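## Task

From the drawer of the cooler COLD, lift out the rear cooling block (the one farther from the drawer handle) and set it down on deck slot D2, lying flat and seated within the slot's locators. Its 4 loose tubes must all finish in their original bores. The front block must stay flat in its own place with every tube still in its bore. Plate P1 must remain on D1 exactly as it is. Finish by releasing the block and moving the gripper away.

## Robot and tools

Robot: two FANUC CRX-5iA arms, left_arm and right_arm, each carrying a Robotiq 2F-140 parallel gripper. Either arm may do the job; the idle one may be parked out of the way. Bases in the scene frame: left_arm at (+0.058, +0.344, 0) m, quat_wxyz (+1.000, 0, 0, -0.023); right_arm at (+0.011, -0.456, 0) m, quat_wxyz (+0.996, 0, 0, +0.088).

Scene frame: origin on the table surface midway between the arms, +z up, +x outward across the table, +y toward left_arm. The names left and right refer to the arms, not to image sides. COLD is a loose cooler whose open drawer rolls when pushed; the cooler must stay within about a finger width of its start, upright and barely rotated. D1 is the deck slot beside COLD and D2 lies past D1. Small disturbances may briefly pull on a held part or nudge loose items.

execute_actions takes {"actions": [...]} holding at most one item. An empty list only returns the current state. An action item {"rows": [[...]], "steps": n} runs n control steps (1/30 s each, n at most 15, default 15); each row covers one step and the final row repeats to fill the remaining steps; at most 15 rows. A wait item {"steps": n} (n up to 300) sends nothing and returns once n steps have elapsed since the previous result, counting your reply time. Optional "pictures": true/false controls whether camera images come back. A refused call moves nothing.

Each row is 18 numbers, each within [-1, 1], always for both arms: left_arm first as 6 joint values, then gripper position, force_limit, speed; then the same 9 for right_arm. Joint values are offsets, not poses: they are measured from the joint angles in the latest result that reported them (or, before any such result in a scene and for later calls within one reply, from where the arm stands when the action begins), never from the previous row. Scale: 1.0 equals 1.983 rad for waist and shoulder, 2.38 rad for elbow, 2.975 rad for forearm roll, wrist pitch and wrist roll. Joint order and stated ranges (rad): waist -3.491..3.491, shoulder -3.140..3.140, elbow -1.187..4.328, forearm roll -3.316..3.316, wrist pitch -3.140..3.140, wrist roll -3.927..3.927. Asking for more than 0.010 rad beyond a range end gets the call refused; true ends may differ by up to 0.010 rad, and a request past the true end is clipped there, reported as "joint sent to its limit" (possibly about an earlier action). Sending all-zero offsets is not a pause: it pulls the arm back to the reference angles.

Gripper numbers are absolute commands, not offsets. position: +1 fully open (140 mm), pads touch near -0.8, -1 closes until blocked. force_limit: roughly 14 N at -1, 60 N at 0, 107 N at +1 (for parts up to 40 mm wide). speed: gap changes about 30 mm/s at -1, 140 at 0, 250 at +1. To keep a gripper unchanged, resend its previous three numbers; a 0 is itself a command. To squeeze harder while holding, raise force_limit and toggle position between -1 and -0.98.

Motion limits: joint targets ramp over 0.5 s to at most 2.62 rad/s (waist, shoulder), 3.14 (elbow), 3.93 (wrist joints), and one arm's joints arrive together. Targets stay within a lead of the measured angle (0.805, 0.966, 1.21 rad by joint group), and are scaled back if they would put the gripper over 70 mm from its measured spot. Between calls the arms keep heading to the last row's target until they settle or a step is HELD.

Results: a state line per arm with end_effector_position (m) and end_effector_quat_wxyz in the scene frame; printed position can be off, more so at long reach. end_effector_position is the point between the closed pads; fingers point along gripper +z and open along its y. Fingertips extend about 33 mm past it when closed, 9 mm when open, and move about 24 mm farther out while closing, so keep that clearance over surfaces. Joint positions (rad) and Joint velocities (rad/s) come in one block per arm, in joint order. object_status: 0 moving, 1 blocked while opening, 2 blocked while closing (a grasp; confirm it after sending -1), 3 reached target or pads met. position_measured is in counts, 3 open to 230 pads touching, not linear. "joint command not followed" means the clearance check altered joint targets; HELD marks steps whose row was not fully sent.

zoom_image: {"camera": name, "region": [x0, y0, x1, y1]} in pixels, origin top-left, at most 504 by 504, on that camera's latest image. Cameras: cam_head_left, cam_head_right, cam_high, cam_low (504x504), cam_left_wrist, cam_right_wrist (616x616 fisheye). Calibration figures are approximate.



Avoid: knocking anything off the table; arm-to-arm collisions or pressing; hard contact (joint torque at load limit 152 N m for waist/shoulder/elbow, 38 N m for wrist joints, or 150 N external force stops that arm for 10 s); long loaded holds that overheat motors (MOTOR HOT warns, OVER-TEMPERATURE FAULT brakes the arm); dropping or slamming the block, spilling tubes, shoving the cooler or drawer. Smooth, quick, low-effort motion is preferred.

Each tool is called after "Emit:" by a JSON object that holds its "fn" and its "kwargs", one argument or row to a line.

## Session

Emit:
{"fn": "execute_actions", "kwargs": {
  "actions": []
}}

Scene clock: 0.00 s of 6600.00 s.
left_arm: end_effector_position=(+0.4901, +0.7785, +0.2652) position_measured=3 object_status=3 end_effector_quat_wxyz=(+0.385, -0.358, +0.619, -0.584) | right_arm: end_effector_position=(+0.4916, -0.6538, +0.2424) position_measured=3 object_status=3 end_effector_quat_wxyz=(-0.151, -0.144, +0.883, -0.420)
Joint positions: left_arm=[ 1.485  0.602 -0.274  1.298 -1.765 -2.536] | right_arm=[ 0.151  0.268 -0.224  0.773 -1.63  -1.755]
Joint velocities: left_arm=[ 0.    -0.001 -0.    -0.     0.     0.   ] | right_arm=[-0.001  0.    -0.     0.     0.     0.   ]

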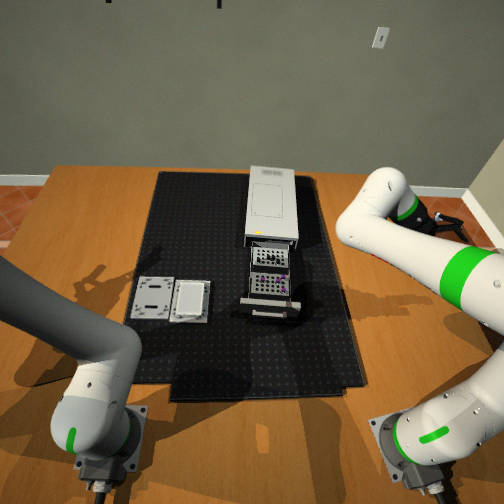

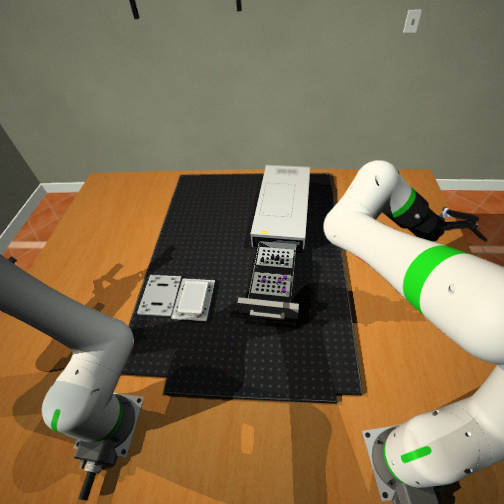

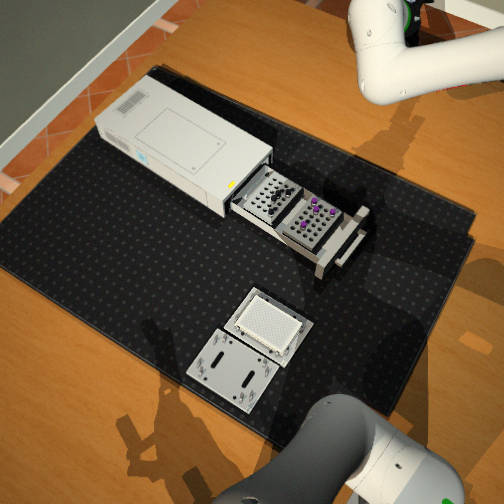

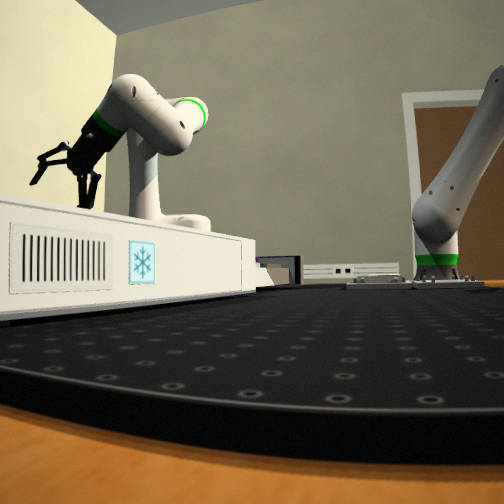

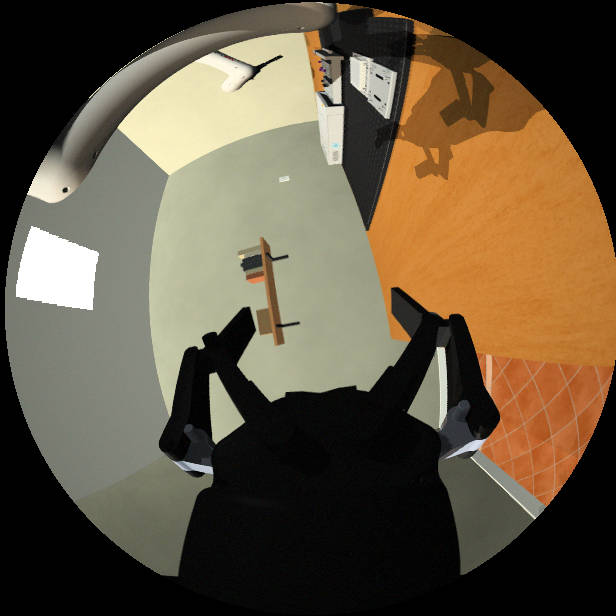

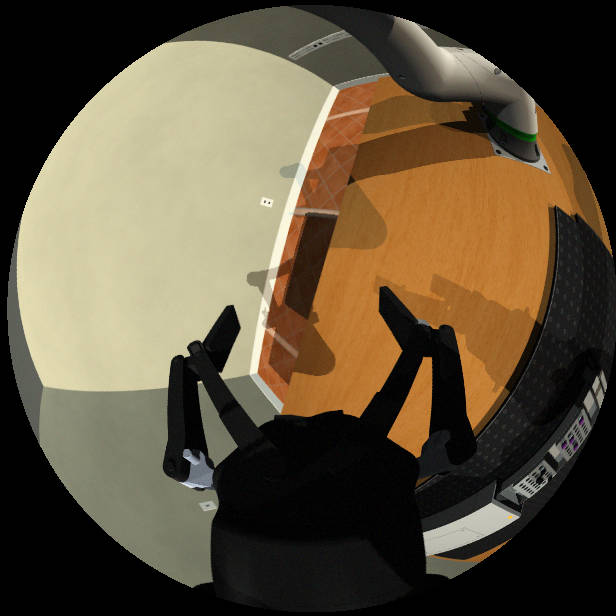

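Emit:
{"fn": "zoom_image", "kwargs": {
  "camera": "cam_high",
  "region": [210, 140, 390, 290]
}}

Emit:
{"fn": "zoom_image", "kwargs": {
  "camera": "cam_high",
  "region": [175, 280, 325, 420]
}}

Emit:
{"fn": "zoom_image", "kwargs": {
  "camera": "cam_head_left",
  "region": [225, 225, 325, 325]
}}

Emit:
{"fn": "zoom_image", "kwargs": {
  "camera": "cam_head_right",
  "region": [225, 225, 325, 325]
}}

Region (210, 140, 390, 290) of cam_high's 504x504 image, scaled by 2.800, with more detail than that image has.

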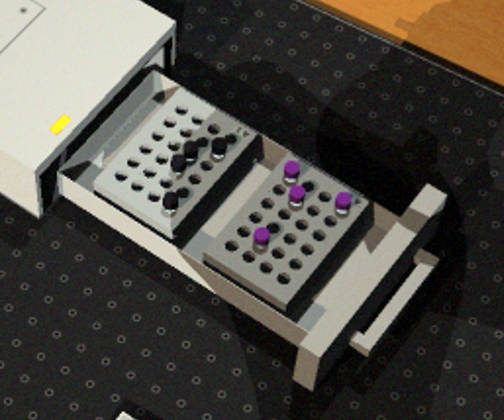

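Region (175, 280, 325, 420) of cam_high's 504x504 image, scaled by 3.360, with more detail than that image has; it fills the top 470 rows of this view, and the rest is white.

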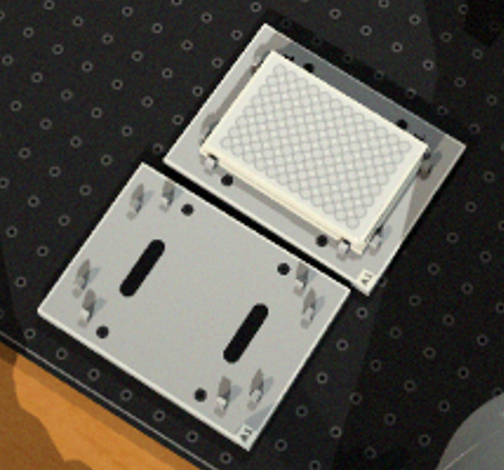

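Region (225, 225, 325, 325) of cam_head_left's 504x504 image, scaled by 5.040, with more detail than that image has.

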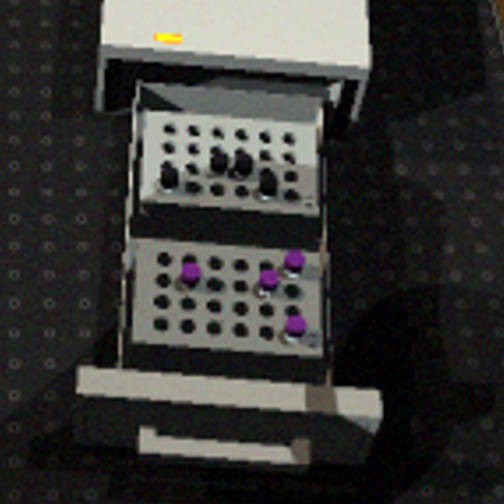

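Region (225, 225, 325, 325) of cam_head_right's 504x504 image, scaled by 5.040, with more detail than that image has.

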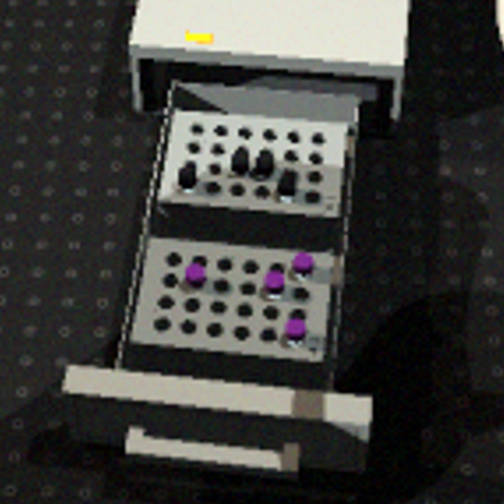

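Emit:
{"fn": "zoom_image", "kwargs": {
  "camera": "cam_high",
  "region": [225, 155, 315, 245]
}}

Emit:
{"fn": "zoom_image", "kwargs": {
  "camera": "cam_head_left",
  "region": [240, 230, 300, 290]
}}

Emit:
{"fn": "zoom_image", "kwargs": {
  "camera": "cam_head_left",
  "region": [125, 260, 220, 335]
}}

Emit:
{"fn": "zoom_image", "kwargs": {
  "camera": "cam_low",
  "region": [230, 225, 504, 310]
}}

Region (225, 155, 315, 245) of cam_high's 504x504 image, scaled by 5.600, with more detail than that image has.

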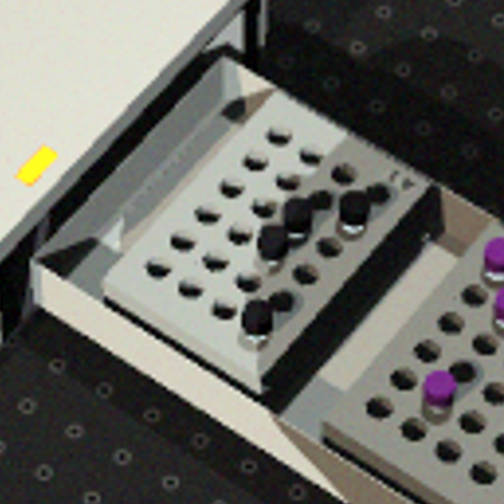

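Region (240, 230, 300, 290) of cam_head_left's 504x504 image, scaled by 8.400, with more detail than that image has.

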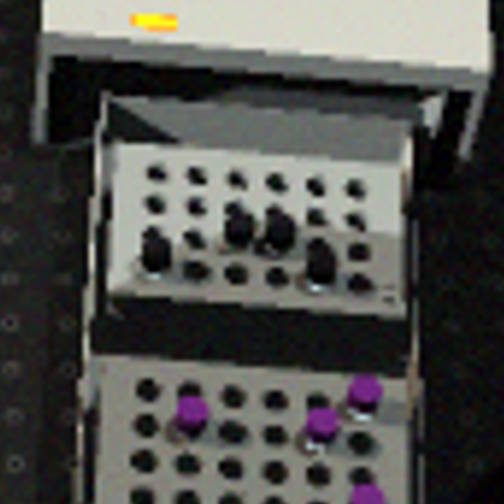

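Region (125, 260, 220, 335) of cam_head_left's 504x504 image, scaled by 5.305, with more detail than that image has; it fills the top 398 rows of this view, and the rest is white.

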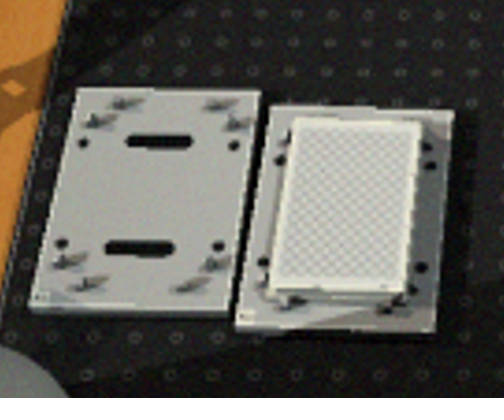

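Region (230, 225, 504, 310) of cam_low's 504x504 image, scaled by 1.839, with more detail than that image has; it fills the top 156 rows of this view, and the rest is white.

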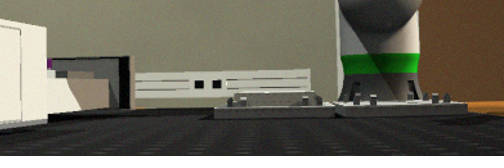

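Emit:
{"fn": "execute_actions", "kwargs": {
  "actions": [
    {"rows": [[-0.9868,0.0991,0.5348,-0.4363,-0.0021,0.9943,0.55,0,0,-0.15,0,0,0,0,0,1,0,0]], "steps": 15}
  ],
  "pictures": false
}}

Emit:
{"fn": "execute_actions", "kwargs": {
  "actions": [
    {"steps": 75}
  ]
}}

Scene clock: 120.50 s of 6600.00 s.
left_arm: end_effector_position=(+0.5754, +0.6502, +0.2118) position_measured=59 object_status=3 end_effector_quat_wxyz=(+0.100, -0.335, +0.760, -0.548) | right_arm: end_effector_position=(+0.4197, -0.7767, +0.2424) position_measured=3 object_status=3 end_effector_quat_wxyz=(-0.208, -0.022, +0.895, -0.395)
Joint positions: left_arm=[ 1.214  0.661  0.052  0.915 -1.766 -2.129] | right_arm=[-0.124  0.268 -0.224  0.773 -1.63  -1.755]
Joint velocities: left_arm=[-0.78   0.145  0.937 -0.947 -0.004  1.163] | right_arm=[-0.413  0.     0.001 -0.     0.001  0.001]
Steps of this call (steps 1 to 90: nothing new was sent; then 117.00 s passed at rest; steps 91 to 105: all 15 steps of this action). Readings (joint positions | what the end effector reports):
91: left_arm=[1.485 0.602 -0.274 1.298 -1.765 -2.536] | right_arm=[0.151 0.268 -0.224 0.773 -1.630 -1.755] | left_arm position_measured=3 object_status=0 | right_arm position_measured=3 object_status=3
92: left_arm=[1.483 0.602 -0.272 1.295 -1.765 -2.533] | right_arm=[0.149 0.268 -0.224 0.773 -1.630 -1.755] | left_arm position_measured=5 object_status=0 | right_arm position_measured=3 object_status=3
94: left_arm=[1.463 0.607 -0.246 1.263 -1.765 -2.501] | right_arm=[0.128 0.268 -0.224 0.773 -1.630 -1.755] | left_arm position_measured=20 object_status=0 | right_arm position_measured=3 object_status=3
98: left_arm=[1.378 0.627 -0.145 1.137 -1.765 -2.375] | right_arm=[0.031 0.268 -0.224 0.773 -1.630 -1.755] | left_arm position_measured=51 object_status=0 | right_arm position_measured=3 object_status=3
105: the state above

Scene clock: 123.00 s of 6600.00 s.
left_arm: end_effector_position=(+0.6155, -0.1223, +0.2002) position_measured=59 object_status=3 end_effector_quat_wxyz=(-0.000, +0.673, -0.740, +0.000) | right_arm: end_effector_position=(+0.4124, -0.7858, +0.2424) position_measured=3 object_status=3 end_effector_quat_wxyz=(-0.212, -0.012, +0.895, -0.393)
Joint positions: left_arm=[-0.471  0.798  0.999 -0.    -1.771  0.422] | right_arm=[-0.147  0.268 -0.224  0.773 -1.63  -1.755]
Joint velocities: left_arm=[-0.004  0.    -0.    -0.     0.     0.003] | right_arm=[-0.     0.001  0.001 -0.001 -0.    -0.   ]
Steps of this call (steps 1 to 75: the robot went on to your last target). Readings (joint positions | what the end effector reports):
1: left_arm=[1.187 0.666 0.084 0.882 -1.767 -2.088] | right_arm=[-0.136 0.268 -0.224 0.773 -1.630 -1.755] | left_arm position_measured=59 object_status=3 | right_arm position_measured=3 object_status=3
2: left_arm=[1.159 0.671 0.117 0.850 -1.767 -2.047] | right_arm=[-0.143 0.268 -0.224 0.773 -1.630 -1.755] | left_arm position_measured=59 object_status=3 | right_arm position_measured=3 object_status=3
4: left_arm=[1.102 0.680 0.183 0.787 -1.767 -1.961] | right_arm=[-0.146 0.268 -0.224 0.773 -1.630 -1.755] | left_arm position_measured=59 object_status=3 | right_arm position_measured=3 object_status=3
8: left_arm=[0.984 0.698 0.303 0.671 -1.768 -1.785] | right_arm=[-0.147 0.268 -0.224 0.773 -1.630 -1.755] | left_arm position_measured=59 object_status=3 | right_arm position_measured=3 object_status=3
75: the state above
camera_calibration (this result's frames):
cam_left_wrist: T_world_to_cam=[[-0.96443, 0.263424, -0.0219516, 0.634316], [0.239819, 0.906884, 0.34648, -0.100995], [0.111179, 0.328892, -0.9378, 0.353339], [0, 0, 0, 1]] pos_world=[0.59669, -0.191714, 0.380278]
cam_right_wrist: T_world_to_cam=[[-0.0650799, 0.696976, -0.714136, 0.741629], [0.992859, 0.116928, 0.0236379, -0.322769], [0.0999773, -0.707498, -0.699608, -0.242361], [0, 0, 0, 1]] pos_world=[0.39296, -0.650627, 0.367696]

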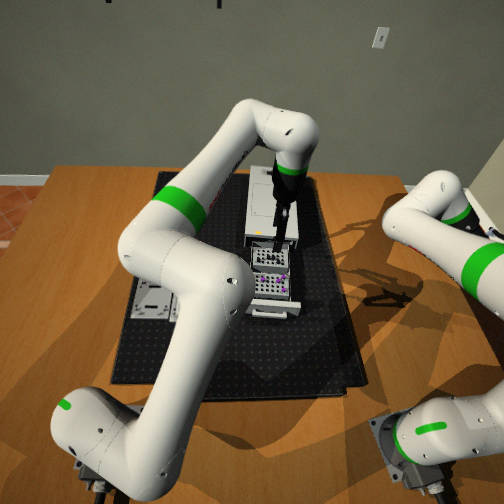

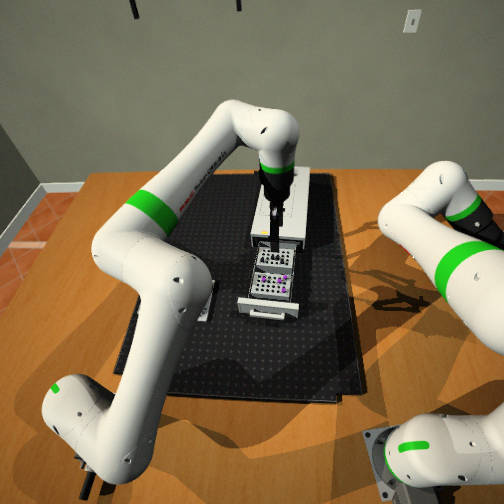

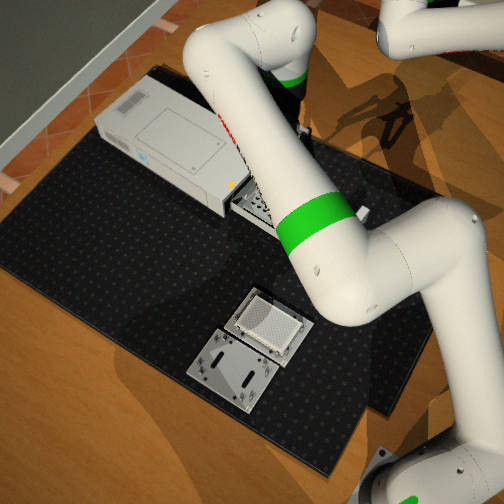

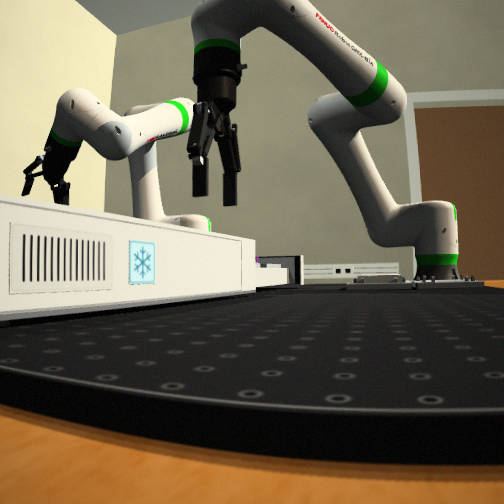

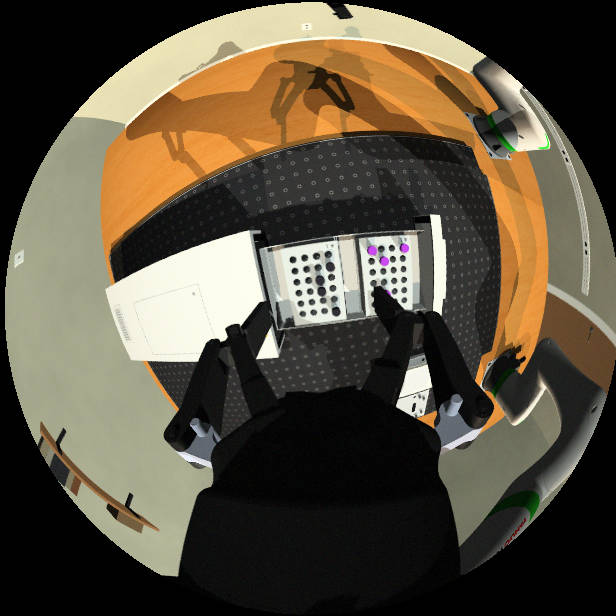

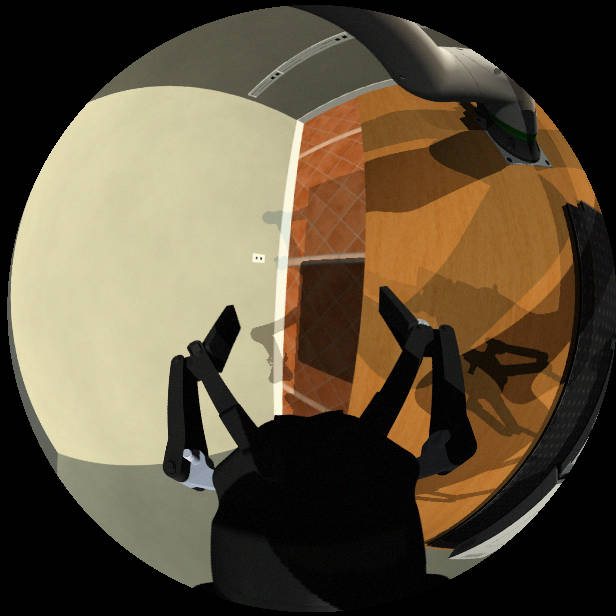

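Emit:
{"fn": "zoom_image", "kwargs": {
  "camera": "cam_left_wrist",
  "region": [240, 210, 420, 350]
}}

Region (240, 210, 420, 350) of cam_left_wrist's 616x616 image, scaled by 2.800, with more detail than that image has.

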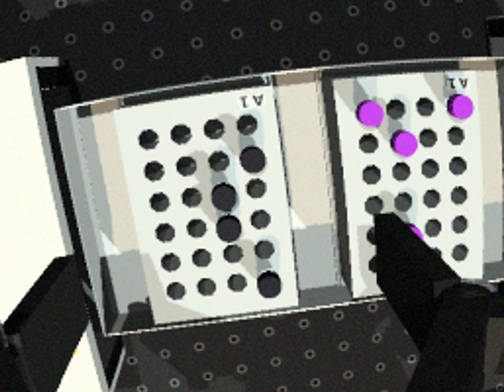

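Emit:
{"fn": "execute_actions", "kwargs": {
  "actions": [
    {"rows": [[0.0040,-0.0025,-0.0727,0,0.0564,-0.0087,0.55,0,0,0,0,0,0,0,0,1,0,0]], "steps": 15}
  ],
  "pictures": false
}}

Emit:
{"fn": "execute_actions", "kwargs": {
  "actions": [
    {"steps": 15}
  ]
}}

Scene clock: 188.87 s of 6600.00 s.
left_arm: end_effector_position=(+0.6252, -0.1212, +0.1302) position_measured=59 object_status=3 end_effector_quat_wxyz=(-0.000, +0.666, -0.746, +0.000) | right_arm: end_effector_position=(+0.4124, -0.7858, +0.2424) position_measured=3 object_status=3 end_effector_quat_wxyz=(-0.212, -0.012, +0.895, -0.393)
Joint positions: left_arm=[-0.464  0.793  0.826 -0.    -1.603  0.396] | right_arm=[-0.147  0.268 -0.224  0.773 -1.63  -1.755]
Joint velocities: left_arm=[-0.     0.    -0.002  0.     0.002  0.   ] | right_arm=[-0.    -0.001 -0.002 -0.     0.     0.001]
Steps of this call (steps 1 to 15: the robot went on to your last target; steps 16 to 90: nothing new was sent; then 62.37 s passed at rest; steps 91 to 105: all 15 steps of this action). Readings (joint positions | what the end effector reports):
91: left_arm=[-0.472 0.798 0.999 -0.000 -1.771 0.422] | right_arm=[-0.147 0.268 -0.224 0.773 -1.630 -1.755] | left_arm position_measured=59 object_status=3 | right_arm position_measured=3 object_status=3
92: left_arm=[-0.472 0.798 0.997 -0.000 -1.769 0.422] | right_arm=[-0.147 0.268 -0.224 0.773 -1.630 -1.755] | left_arm position_measured=59 object_status=3 | right_arm position_measured=3 object_status=3
94: left_arm=[-0.471 0.797 0.972 -0.000 -1.744 0.418] | right_arm=[-0.147 0.268 -0.224 0.773 -1.630 -1.755] | left_arm position_measured=59 object_status=3 | right_arm position_measured=3 object_status=3
98: left_arm=[-0.465 0.795 0.864 -0.000 -1.640 0.402] | right_arm=[-0.147 0.268 -0.224 0.773 -1.630 -1.755] | left_arm position_measured=59 object_status=3 | right_arm position_measured=3 object_status=3
105: the state above

Scene clock: 189.37 s of 6600.00 s.
left_arm: end_effector_position=(+0.6252, -0.1212, +0.1299) position_measured=59 object_status=3 end_effector_quat_wxyz=(-0.000, +0.666, -0.746, -0.000) | right_arm: end_effector_position=(+0.4124, -0.7858, +0.2424) position_measured=3 object_status=3 end_effector_quat_wxyz=(-0.212, -0.012, +0.895, -0.393)
Joint positions: left_arm=[-0.463  0.793  0.826 -0.    -1.603  0.396] | right_arm=[-0.147  0.268 -0.224  0.773 -1.63  -1.755]
Joint velocities: left_arm=[-0.    -0.001 -0.    -0.    -0.    -0.   ] | right_arm=[ 0.    -0.001  0.001  0.     0.    -0.   ]
Steps of this call (steps 1 to 15: the robot went on to your last target). Readings (joint positions | what the end effector reports):
1: left_arm=[-0.464 0.793 0.826 -0.000 -1.603 0.396] | right_arm=[-0.147 0.268 -0.224 0.773 -1.630 -1.755] | left_arm position_measured=59 object_status=3 | right_arm position_measured=3 object_status=3
2: left_arm=[-0.464 0.793 0.826 -0.000 -1.603 0.396] | right_arm=[-0.147 0.268 -0.224 0.773 -1.630 -1.755] | left_arm position_measured=59 object_status=3 | right_arm position_measured=3 object_status=3
4: left_arm=[-0.463 0.793 0.826 -0.000 -1.603 0.396] | right_arm=[-0.147 0.268 -0.224 0.773 -1.630 -1.755] | left_arm position_measured=59 object_status=3 | right_arm position_measured=3 object_status=3
8: left_arm=[-0.463 0.793 0.826 -0.000 -1.603 0.396] | right_arm=[-0.147 0.268 -0.224 0.773 -1.630 -1.755] | left_arm position_measured=59 object_status=3 | right_arm position_measured=3 object_status=3
15: the state above
All arms were judged still, so your last target was given up. Only a new action makes them travel on or press farther. Fingers that are still opening or closing keep moving.
camera_calibration (this result's frames):
cam_left_wrist: T_world_to_cam=[[-0.959536, 0.280749, -0.0217086, 0.640835], [0.256168, 0.902329, 0.346671, -0.0908059], [0.116916, 0.327082, -0.937736, 0.282188], [0, 0, 0, 1]] pos_world=[0.605173, -0.190276, 0.310009]
cam_right_wrist: T_world_to_cam=[[-0.0650798, 0.696975, -0.714136, 0.741629], [0.992859, 0.116928, 0.023638, -0.322769], [0.0999774, -0.707498, -0.699608, -0.242361], [0, 0, 0, 1]] pos_world=[0.39296, -0.650627, 0.367696]

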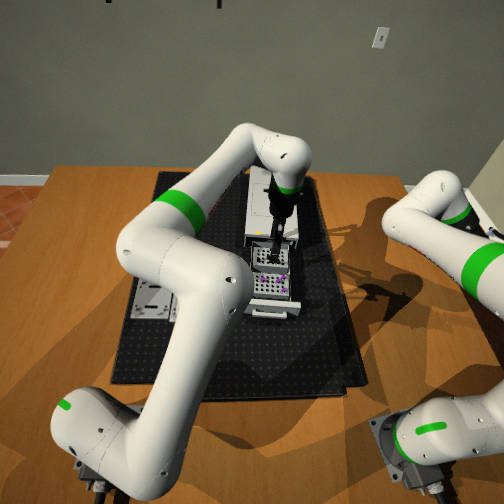

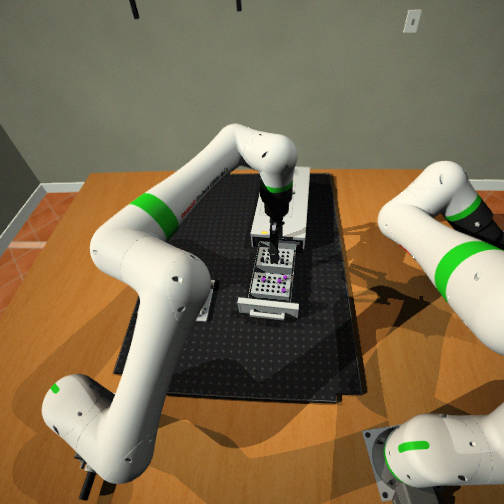

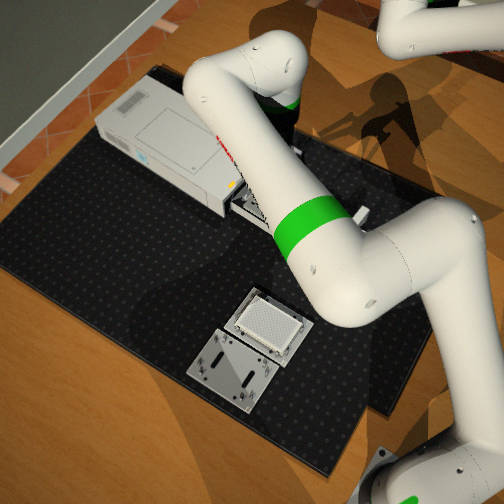

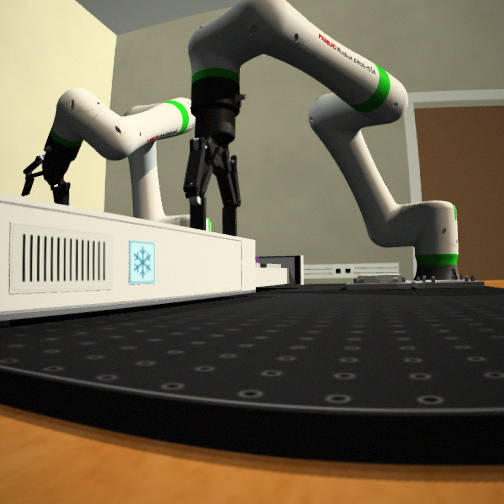

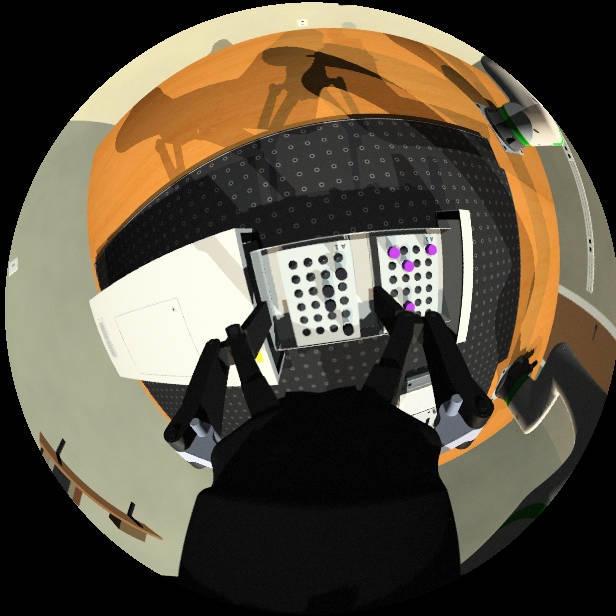

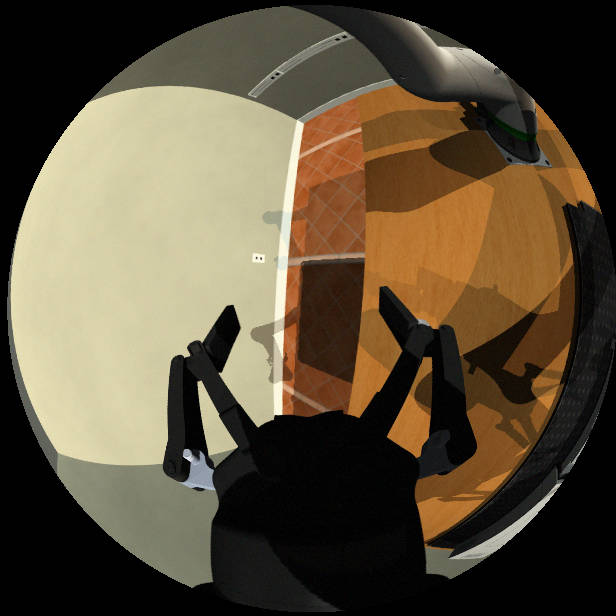

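Emit:
{"fn": "zoom_image", "kwargs": {
  "camera": "cam_left_wrist",
  "region": [235, 215, 415, 365]
}}

Emit:
{"fn": "zoom_image", "kwargs": {
  "camera": "cam_head_right",
  "region": [235, 190, 325, 290]
}}

Region (235, 215, 415, 365) of cam_left_wrist's 616x616 image, scaled by 2.800, with more detail than that image has.

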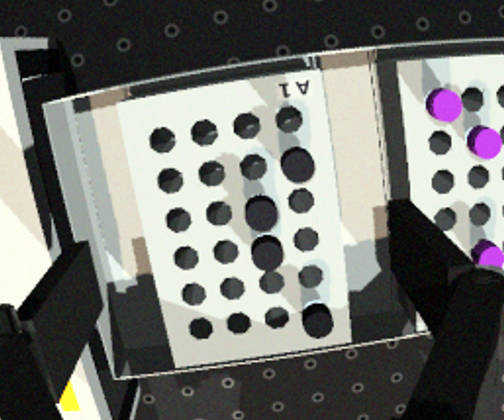

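Region (235, 190, 325, 290) of cam_head_right's 504x504 image, scaled by 5.040, with more detail than that image has; it fills the left 454 columns of this view, and the rest is white.

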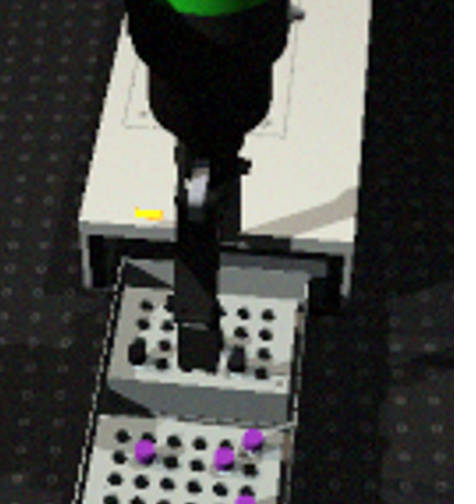

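Emit:
{"fn": "zoom_image", "kwargs": {
  "camera": "cam_left_wrist",
  "region": [245, 285, 305, 345]
}}

Emit:
{"fn": "zoom_image", "kwargs": {
  "camera": "cam_left_wrist",
  "region": [345, 270, 405, 330]
}}

Region (245, 285, 305, 345) of cam_left_wrist's 616x616 image, scaled by 8.400, with more detail than that image has.

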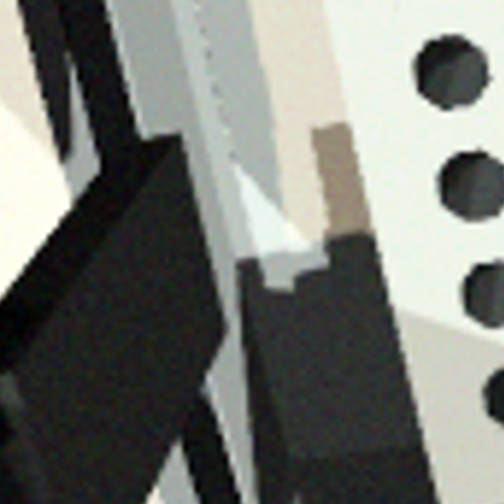

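Region (345, 270, 405, 330) of cam_left_wrist's 616x616 image, scaled by 8.400, with more detail than that image has.

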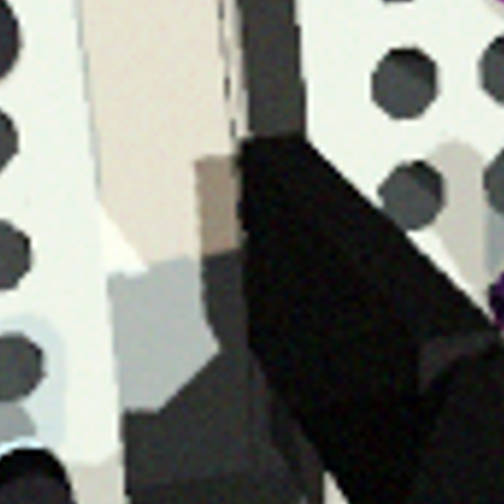

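Emit:
{"fn": "execute_actions", "kwargs": {
  "actions": [
    {"rows": [[0.0003,-0.0006,-0.0033,0,0.0025,0.001,0.55,0.6,0,0,0,0,0,0,0,1,0,0],[0.0006,-0.0011,-0.0083,0,0.0062,0.002,0.55,0.6,0,0,0,0,0,0,0,1,0,0],[0.0009,-0.0016,-0.0133,0,0.0099,0.003,0.55,0.6,0,0,0,0,0,0,0,1,0,0],[0.0011,-0.002,-0.0183,0,0.0136,0.0036,0.55,0.6,0,0,0,0,0,0,0,1,0,0],[0.0013,-0.0024,-0.0233,0,0.0173,0.0042,0.55,0.6,0,0,0,0,0,0,0,1,0,0],[0.0014,-0.0027,-0.0283,0,0.021,0.0046,0.55,0.6,0,0,0,0,0,0,0,1,0,0],[0.00146,-0.00284,-0.0333,0,0.02475,0.00474,0.55,0.6,0,0,0,0,0,0,0,1,0,0]], "steps": 15}
  ]
}}

Emit:
{"fn": "zoom_image", "kwargs": {
  "camera": "cam_left_wrist",
  "region": [235, 225, 415, 375]
}}

Scene clock: 269.10 s of 6600.00 s.
left_arm: end_effector_position=(+0.6250, -0.1188, +0.1001) position_measured=59 object_status=3 end_effector_quat_wxyz=(-0.000, +0.672, -0.740, +0.000) | right_arm: end_effector_position=(+0.4124, -0.7858, +0.2424) position_measured=3 object_status=3 end_effector_quat_wxyz=(-0.212, -0.012, +0.895, -0.393)
Joint positions: left_arm=[-0.461  0.788  0.747 -0.    -1.53   0.41 ] | right_arm=[-0.147  0.268 -0.224  0.773 -1.63  -1.755]
Joint velocities: left_arm=[-0.     0.001 -0.005  0.001  0.005  0.001] | right_arm=[ 0.    -0.    -0.     0.001 -0.    -0.   ]
Steps of this call (steps 1 to 90: nothing new was sent; then 76.23 s passed at rest; steps 91 to 105: all 15 steps of this action). Readings (joint positions | what the end effector reports):
91: left_arm=[-0.463 0.793 0.826 -0.000 -1.603 0.396] | right_arm=[-0.147 0.268 -0.224 0.773 -1.630 -1.755] | left_arm position_measured=59 object_status=3 | right_arm position_measured=3 object_status=3
92: left_arm=[-0.463 0.793 0.824 -0.000 -1.601 0.396] | right_arm=[-0.147 0.268 -0.224 0.773 -1.630 -1.755] | left_arm position_measured=59 object_status=3 | right_arm position_measured=3 object_status=3
94: left_arm=[-0.463 0.792 0.813 -0.000 -1.591 0.400] | right_arm=[-0.147 0.268 -0.224 0.773 -1.630 -1.755] | left_arm position_measured=59 object_status=3 | right_arm position_measured=3 object_status=3
98: left_arm=[-0.461 0.789 0.773 -0.000 -1.554 0.407] | right_arm=[-0.147 0.268 -0.224 0.773 -1.630 -1.755] | left_arm position_measured=59 object_status=3 | right_arm position_measured=3 object_status=3
105: the state above
camera_calibration (this result's frames):
cam_left_wrist: T_world_to_cam=[[-0.964151, 0.264458, -0.0217901, 0.640274], [0.240845, 0.906611, 0.346484, -0.0725056], [0.111386, 0.328815, -0.937803, 0.257141], [0, 0, 0, 1]] pos_world=[0.606142, -0.188143, 0.280221]
cam_right_wrist: T_world_to_cam=[[-0.06508, 0.696975, -0.714136, 0.741629], [0.992859, 0.116928, 0.0236376, -0.322769], [0.0999771, -0.707498, -0.699608, -0.242361], [0, 0, 0, 1]] pos_world=[0.39296, -0.650627, 0.367696]

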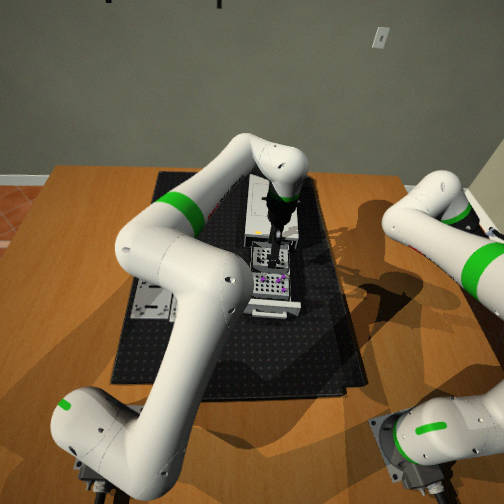

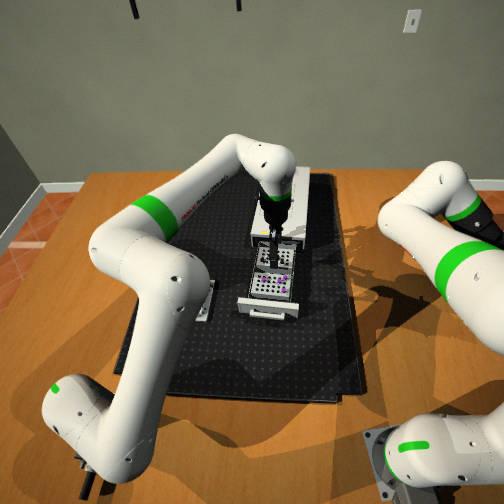

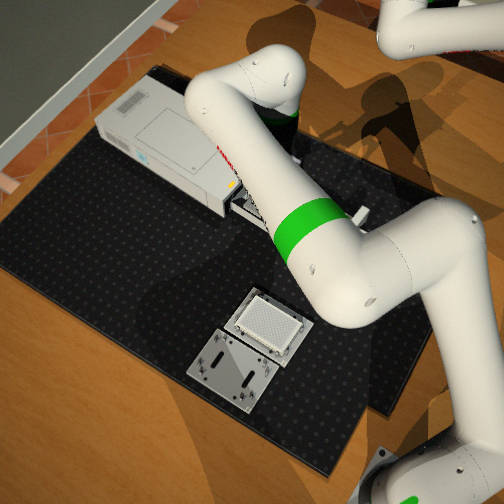

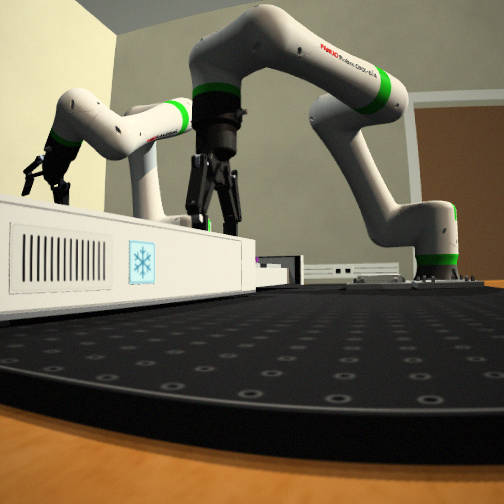

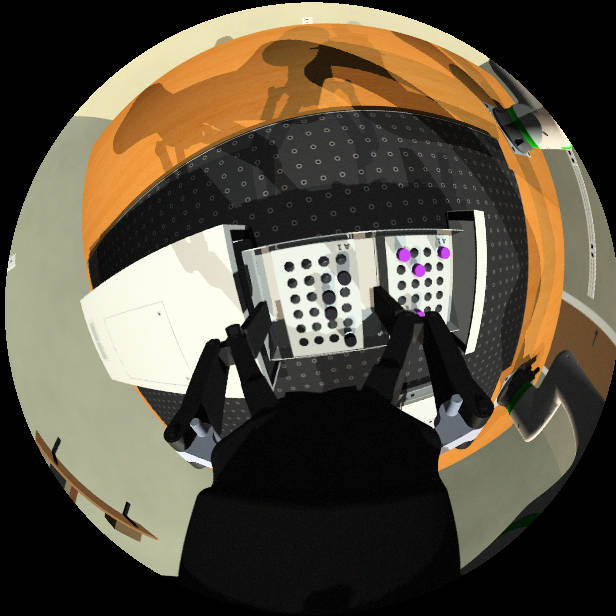

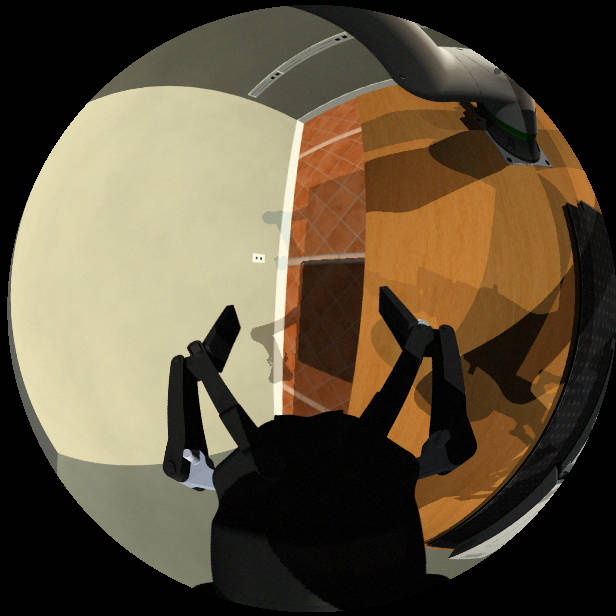

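Region (235, 225, 415, 375) of cam_left_wrist's 616x616 image, scaled by 2.800, with more detail than that image has.

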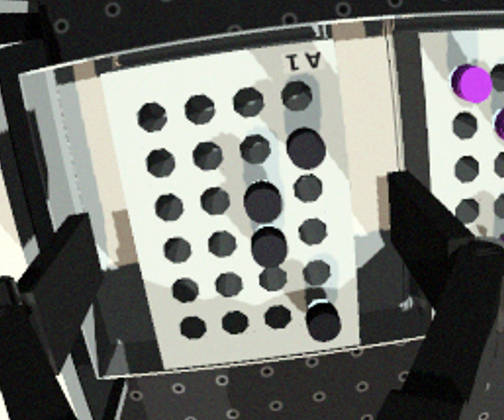

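Emit:
{"fn": "execute_actions", "kwargs": {
  "actions": [
    {"rows": [[0,0.0002,-0.002,0,0.0017,0,0.55,0.6,-0.5,0,0,0,0,0,0,1,0,0],[0,0.0005,-0.0055,0,0.0047,0,0.55,0.6,-0.5,0,0,0,0,0,0,1,0,0],[0,0.0009,-0.0095,0,0.0082,0,0.55,0.6,-0.5,0,0,0,0,0,0,1,0,0],[-0.0001,0.0013,-0.0135,0,0.0117,0,0.55,0.6,-0.5,0,0,0,0,0,0,1,0,0],[-0.0001,0.0018,-0.0175,0,0.0152,0,0.55,0.6,-0.5,0,0,0,0,0,0,1,0,0],[-0.0001,0.0023,-0.021,0,0.0183,0,0.55,0.6,-0.5,0,0,0,0,0,0,1,0,0],[-0.0001,0.0028,-0.024,0,0.0211,0,0.55,0.6,-0.5,0,0,0,0,0,0,1,0,0],[-0.00015,0.0031,-0.026,0,0.0229,0,0.55,0.6,-0.5,0,0,0,0,0,0,1,0,0],[-0.00015,0.00328,-0.02688,0,0.02367,0,0.55,0.6,-0.5,0,0,0,0,0,0,1,0,0]], "steps": 15}
  ]
}}

Emit:
{"fn": "zoom_image", "kwargs": {
  "camera": "cam_left_wrist",
  "region": [235, 235, 415, 385]
}}

Scene clock: 309.20 s of 6600.00 s.
left_arm: end_effector_position=(+0.6245, -0.1187, +0.0683) position_measured=59 object_status=3 end_effector_quat_wxyz=(-0.000, +0.672, -0.740, +0.000) | right_arm: end_effector_position=(+0.4124, -0.7858, +0.2424) position_measured=3 object_status=3 end_effector_quat_wxyz=(-0.212, -0.012, +0.895, -0.393)
Joint positions: left_arm=[-0.461  0.794  0.684 -0.    -1.46   0.41 ] | right_arm=[-0.147  0.268 -0.224  0.773 -1.63  -1.755]
Joint velocities: left_arm=[ 0.     0.002 -0.006  0.     0.008  0.   ] | right_arm=[ 0.001  0.     0.002 -0.    -0.    -0.001]
Steps of this call (steps 1 to 15: the robot went on to your last target; steps 16 to 90: nothing new was sent; then 36.60 s passed at rest; steps 91 to 105: all 15 steps of this action). Readings (joint positions | what the end effector reports):
91: left_arm=[-0.461 0.788 0.747 -0.000 -1.529 0.410] | right_arm=[-0.147 0.268 -0.224 0.773 -1.630 -1.755] | left_arm position_measured=59 object_status=3 | right_arm position_measured=3 object_status=3
92: left_arm=[-0.461 0.788 0.746 -0.000 -1.528 0.410] | right_arm=[-0.147 0.268 -0.224 0.773 -1.630 -1.755] | left_arm position_measured=59 object_status=3 | right_arm position_measured=3 object_status=3
94: left_arm=[-0.461 0.788 0.738 -0.000 -1.519 0.410] | right_arm=[-0.147 0.268 -0.224 0.773 -1.630 -1.755] | left_arm position_measured=59 object_status=3 | right_arm position_measured=3 object_status=3
98: left_arm=[-0.461 0.791 0.707 -0.000 -1.486 0.410] | right_arm=[-0.147 0.268 -0.224 0.773 -1.630 -1.755] | left_arm position_measured=59 object_status=3 | right_arm position_measured=3 object_status=3
105: the state above
camera_calibration (this result's frames):
cam_left_wrist: T_world_to_cam=[[-0.964069, 0.264749, -0.0218781, 0.639093], [0.241073, 0.906496, 0.346626, -0.0616023], [0.111601, 0.328897, -0.937748, 0.227152], [0, 0, 0, 1]] pos_world=[0.60563, -0.188067, 0.248346]
cam_right_wrist: T_world_to_cam=[[-0.06508, 0.696975, -0.714136, 0.741629], [0.992859, 0.116928, 0.0236378, -0.322769], [0.0999774, -0.707498, -0.699608, -0.242361], [0, 0, 0, 1]] pos_world=[0.39296, -0.650627, 0.367696]

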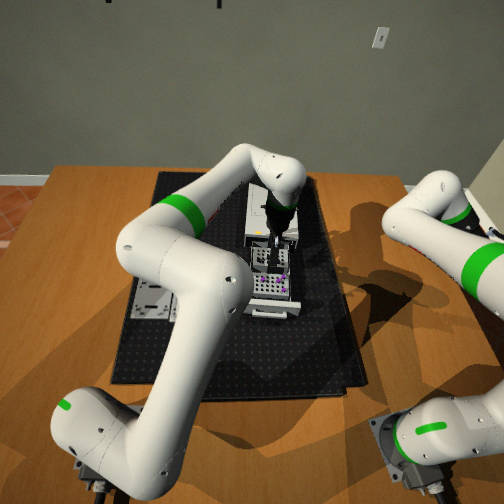

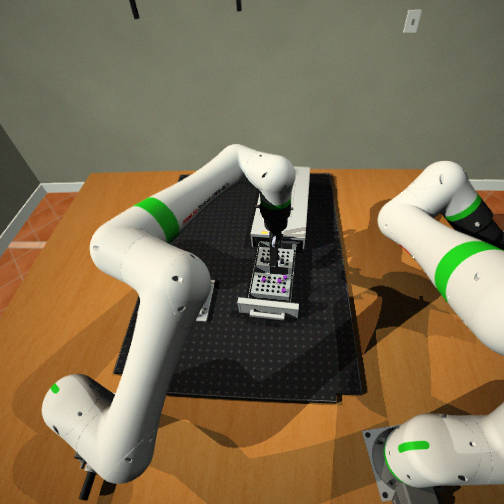

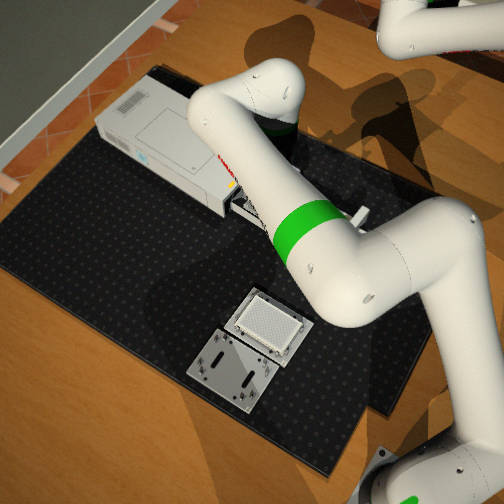

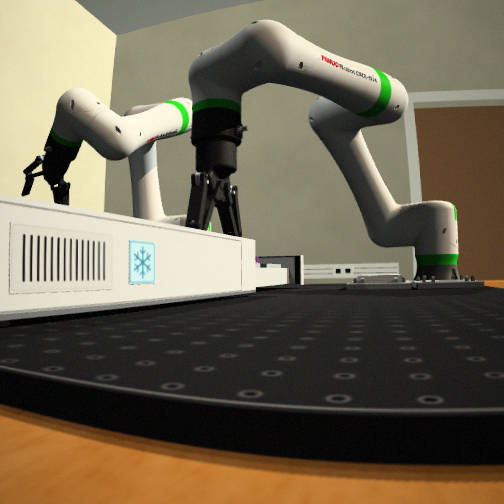

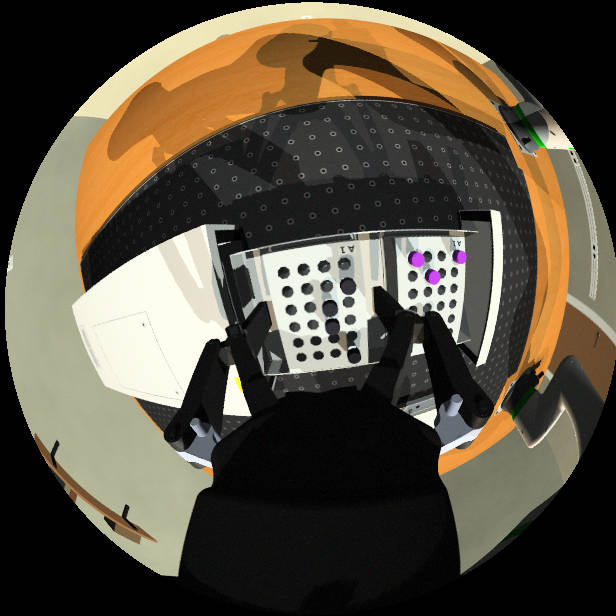

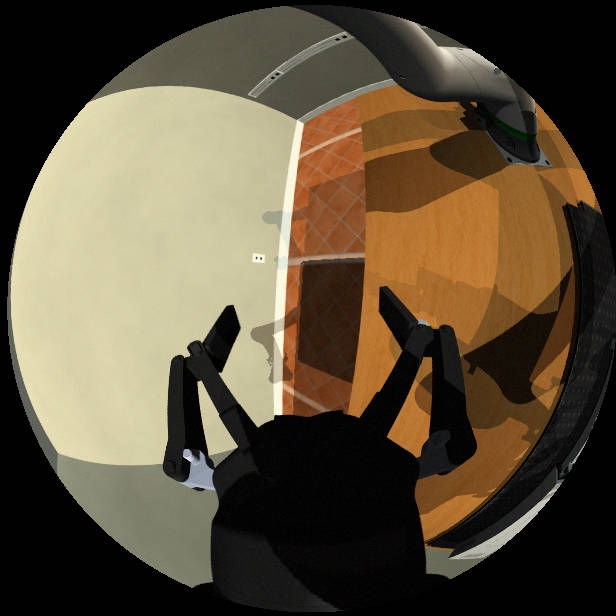

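Region (235, 235, 415, 385) of cam_left_wrist's 616x616 image, scaled by 2.800, with more detail than that image has.

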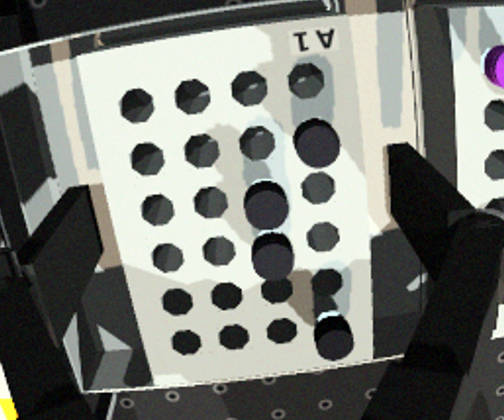

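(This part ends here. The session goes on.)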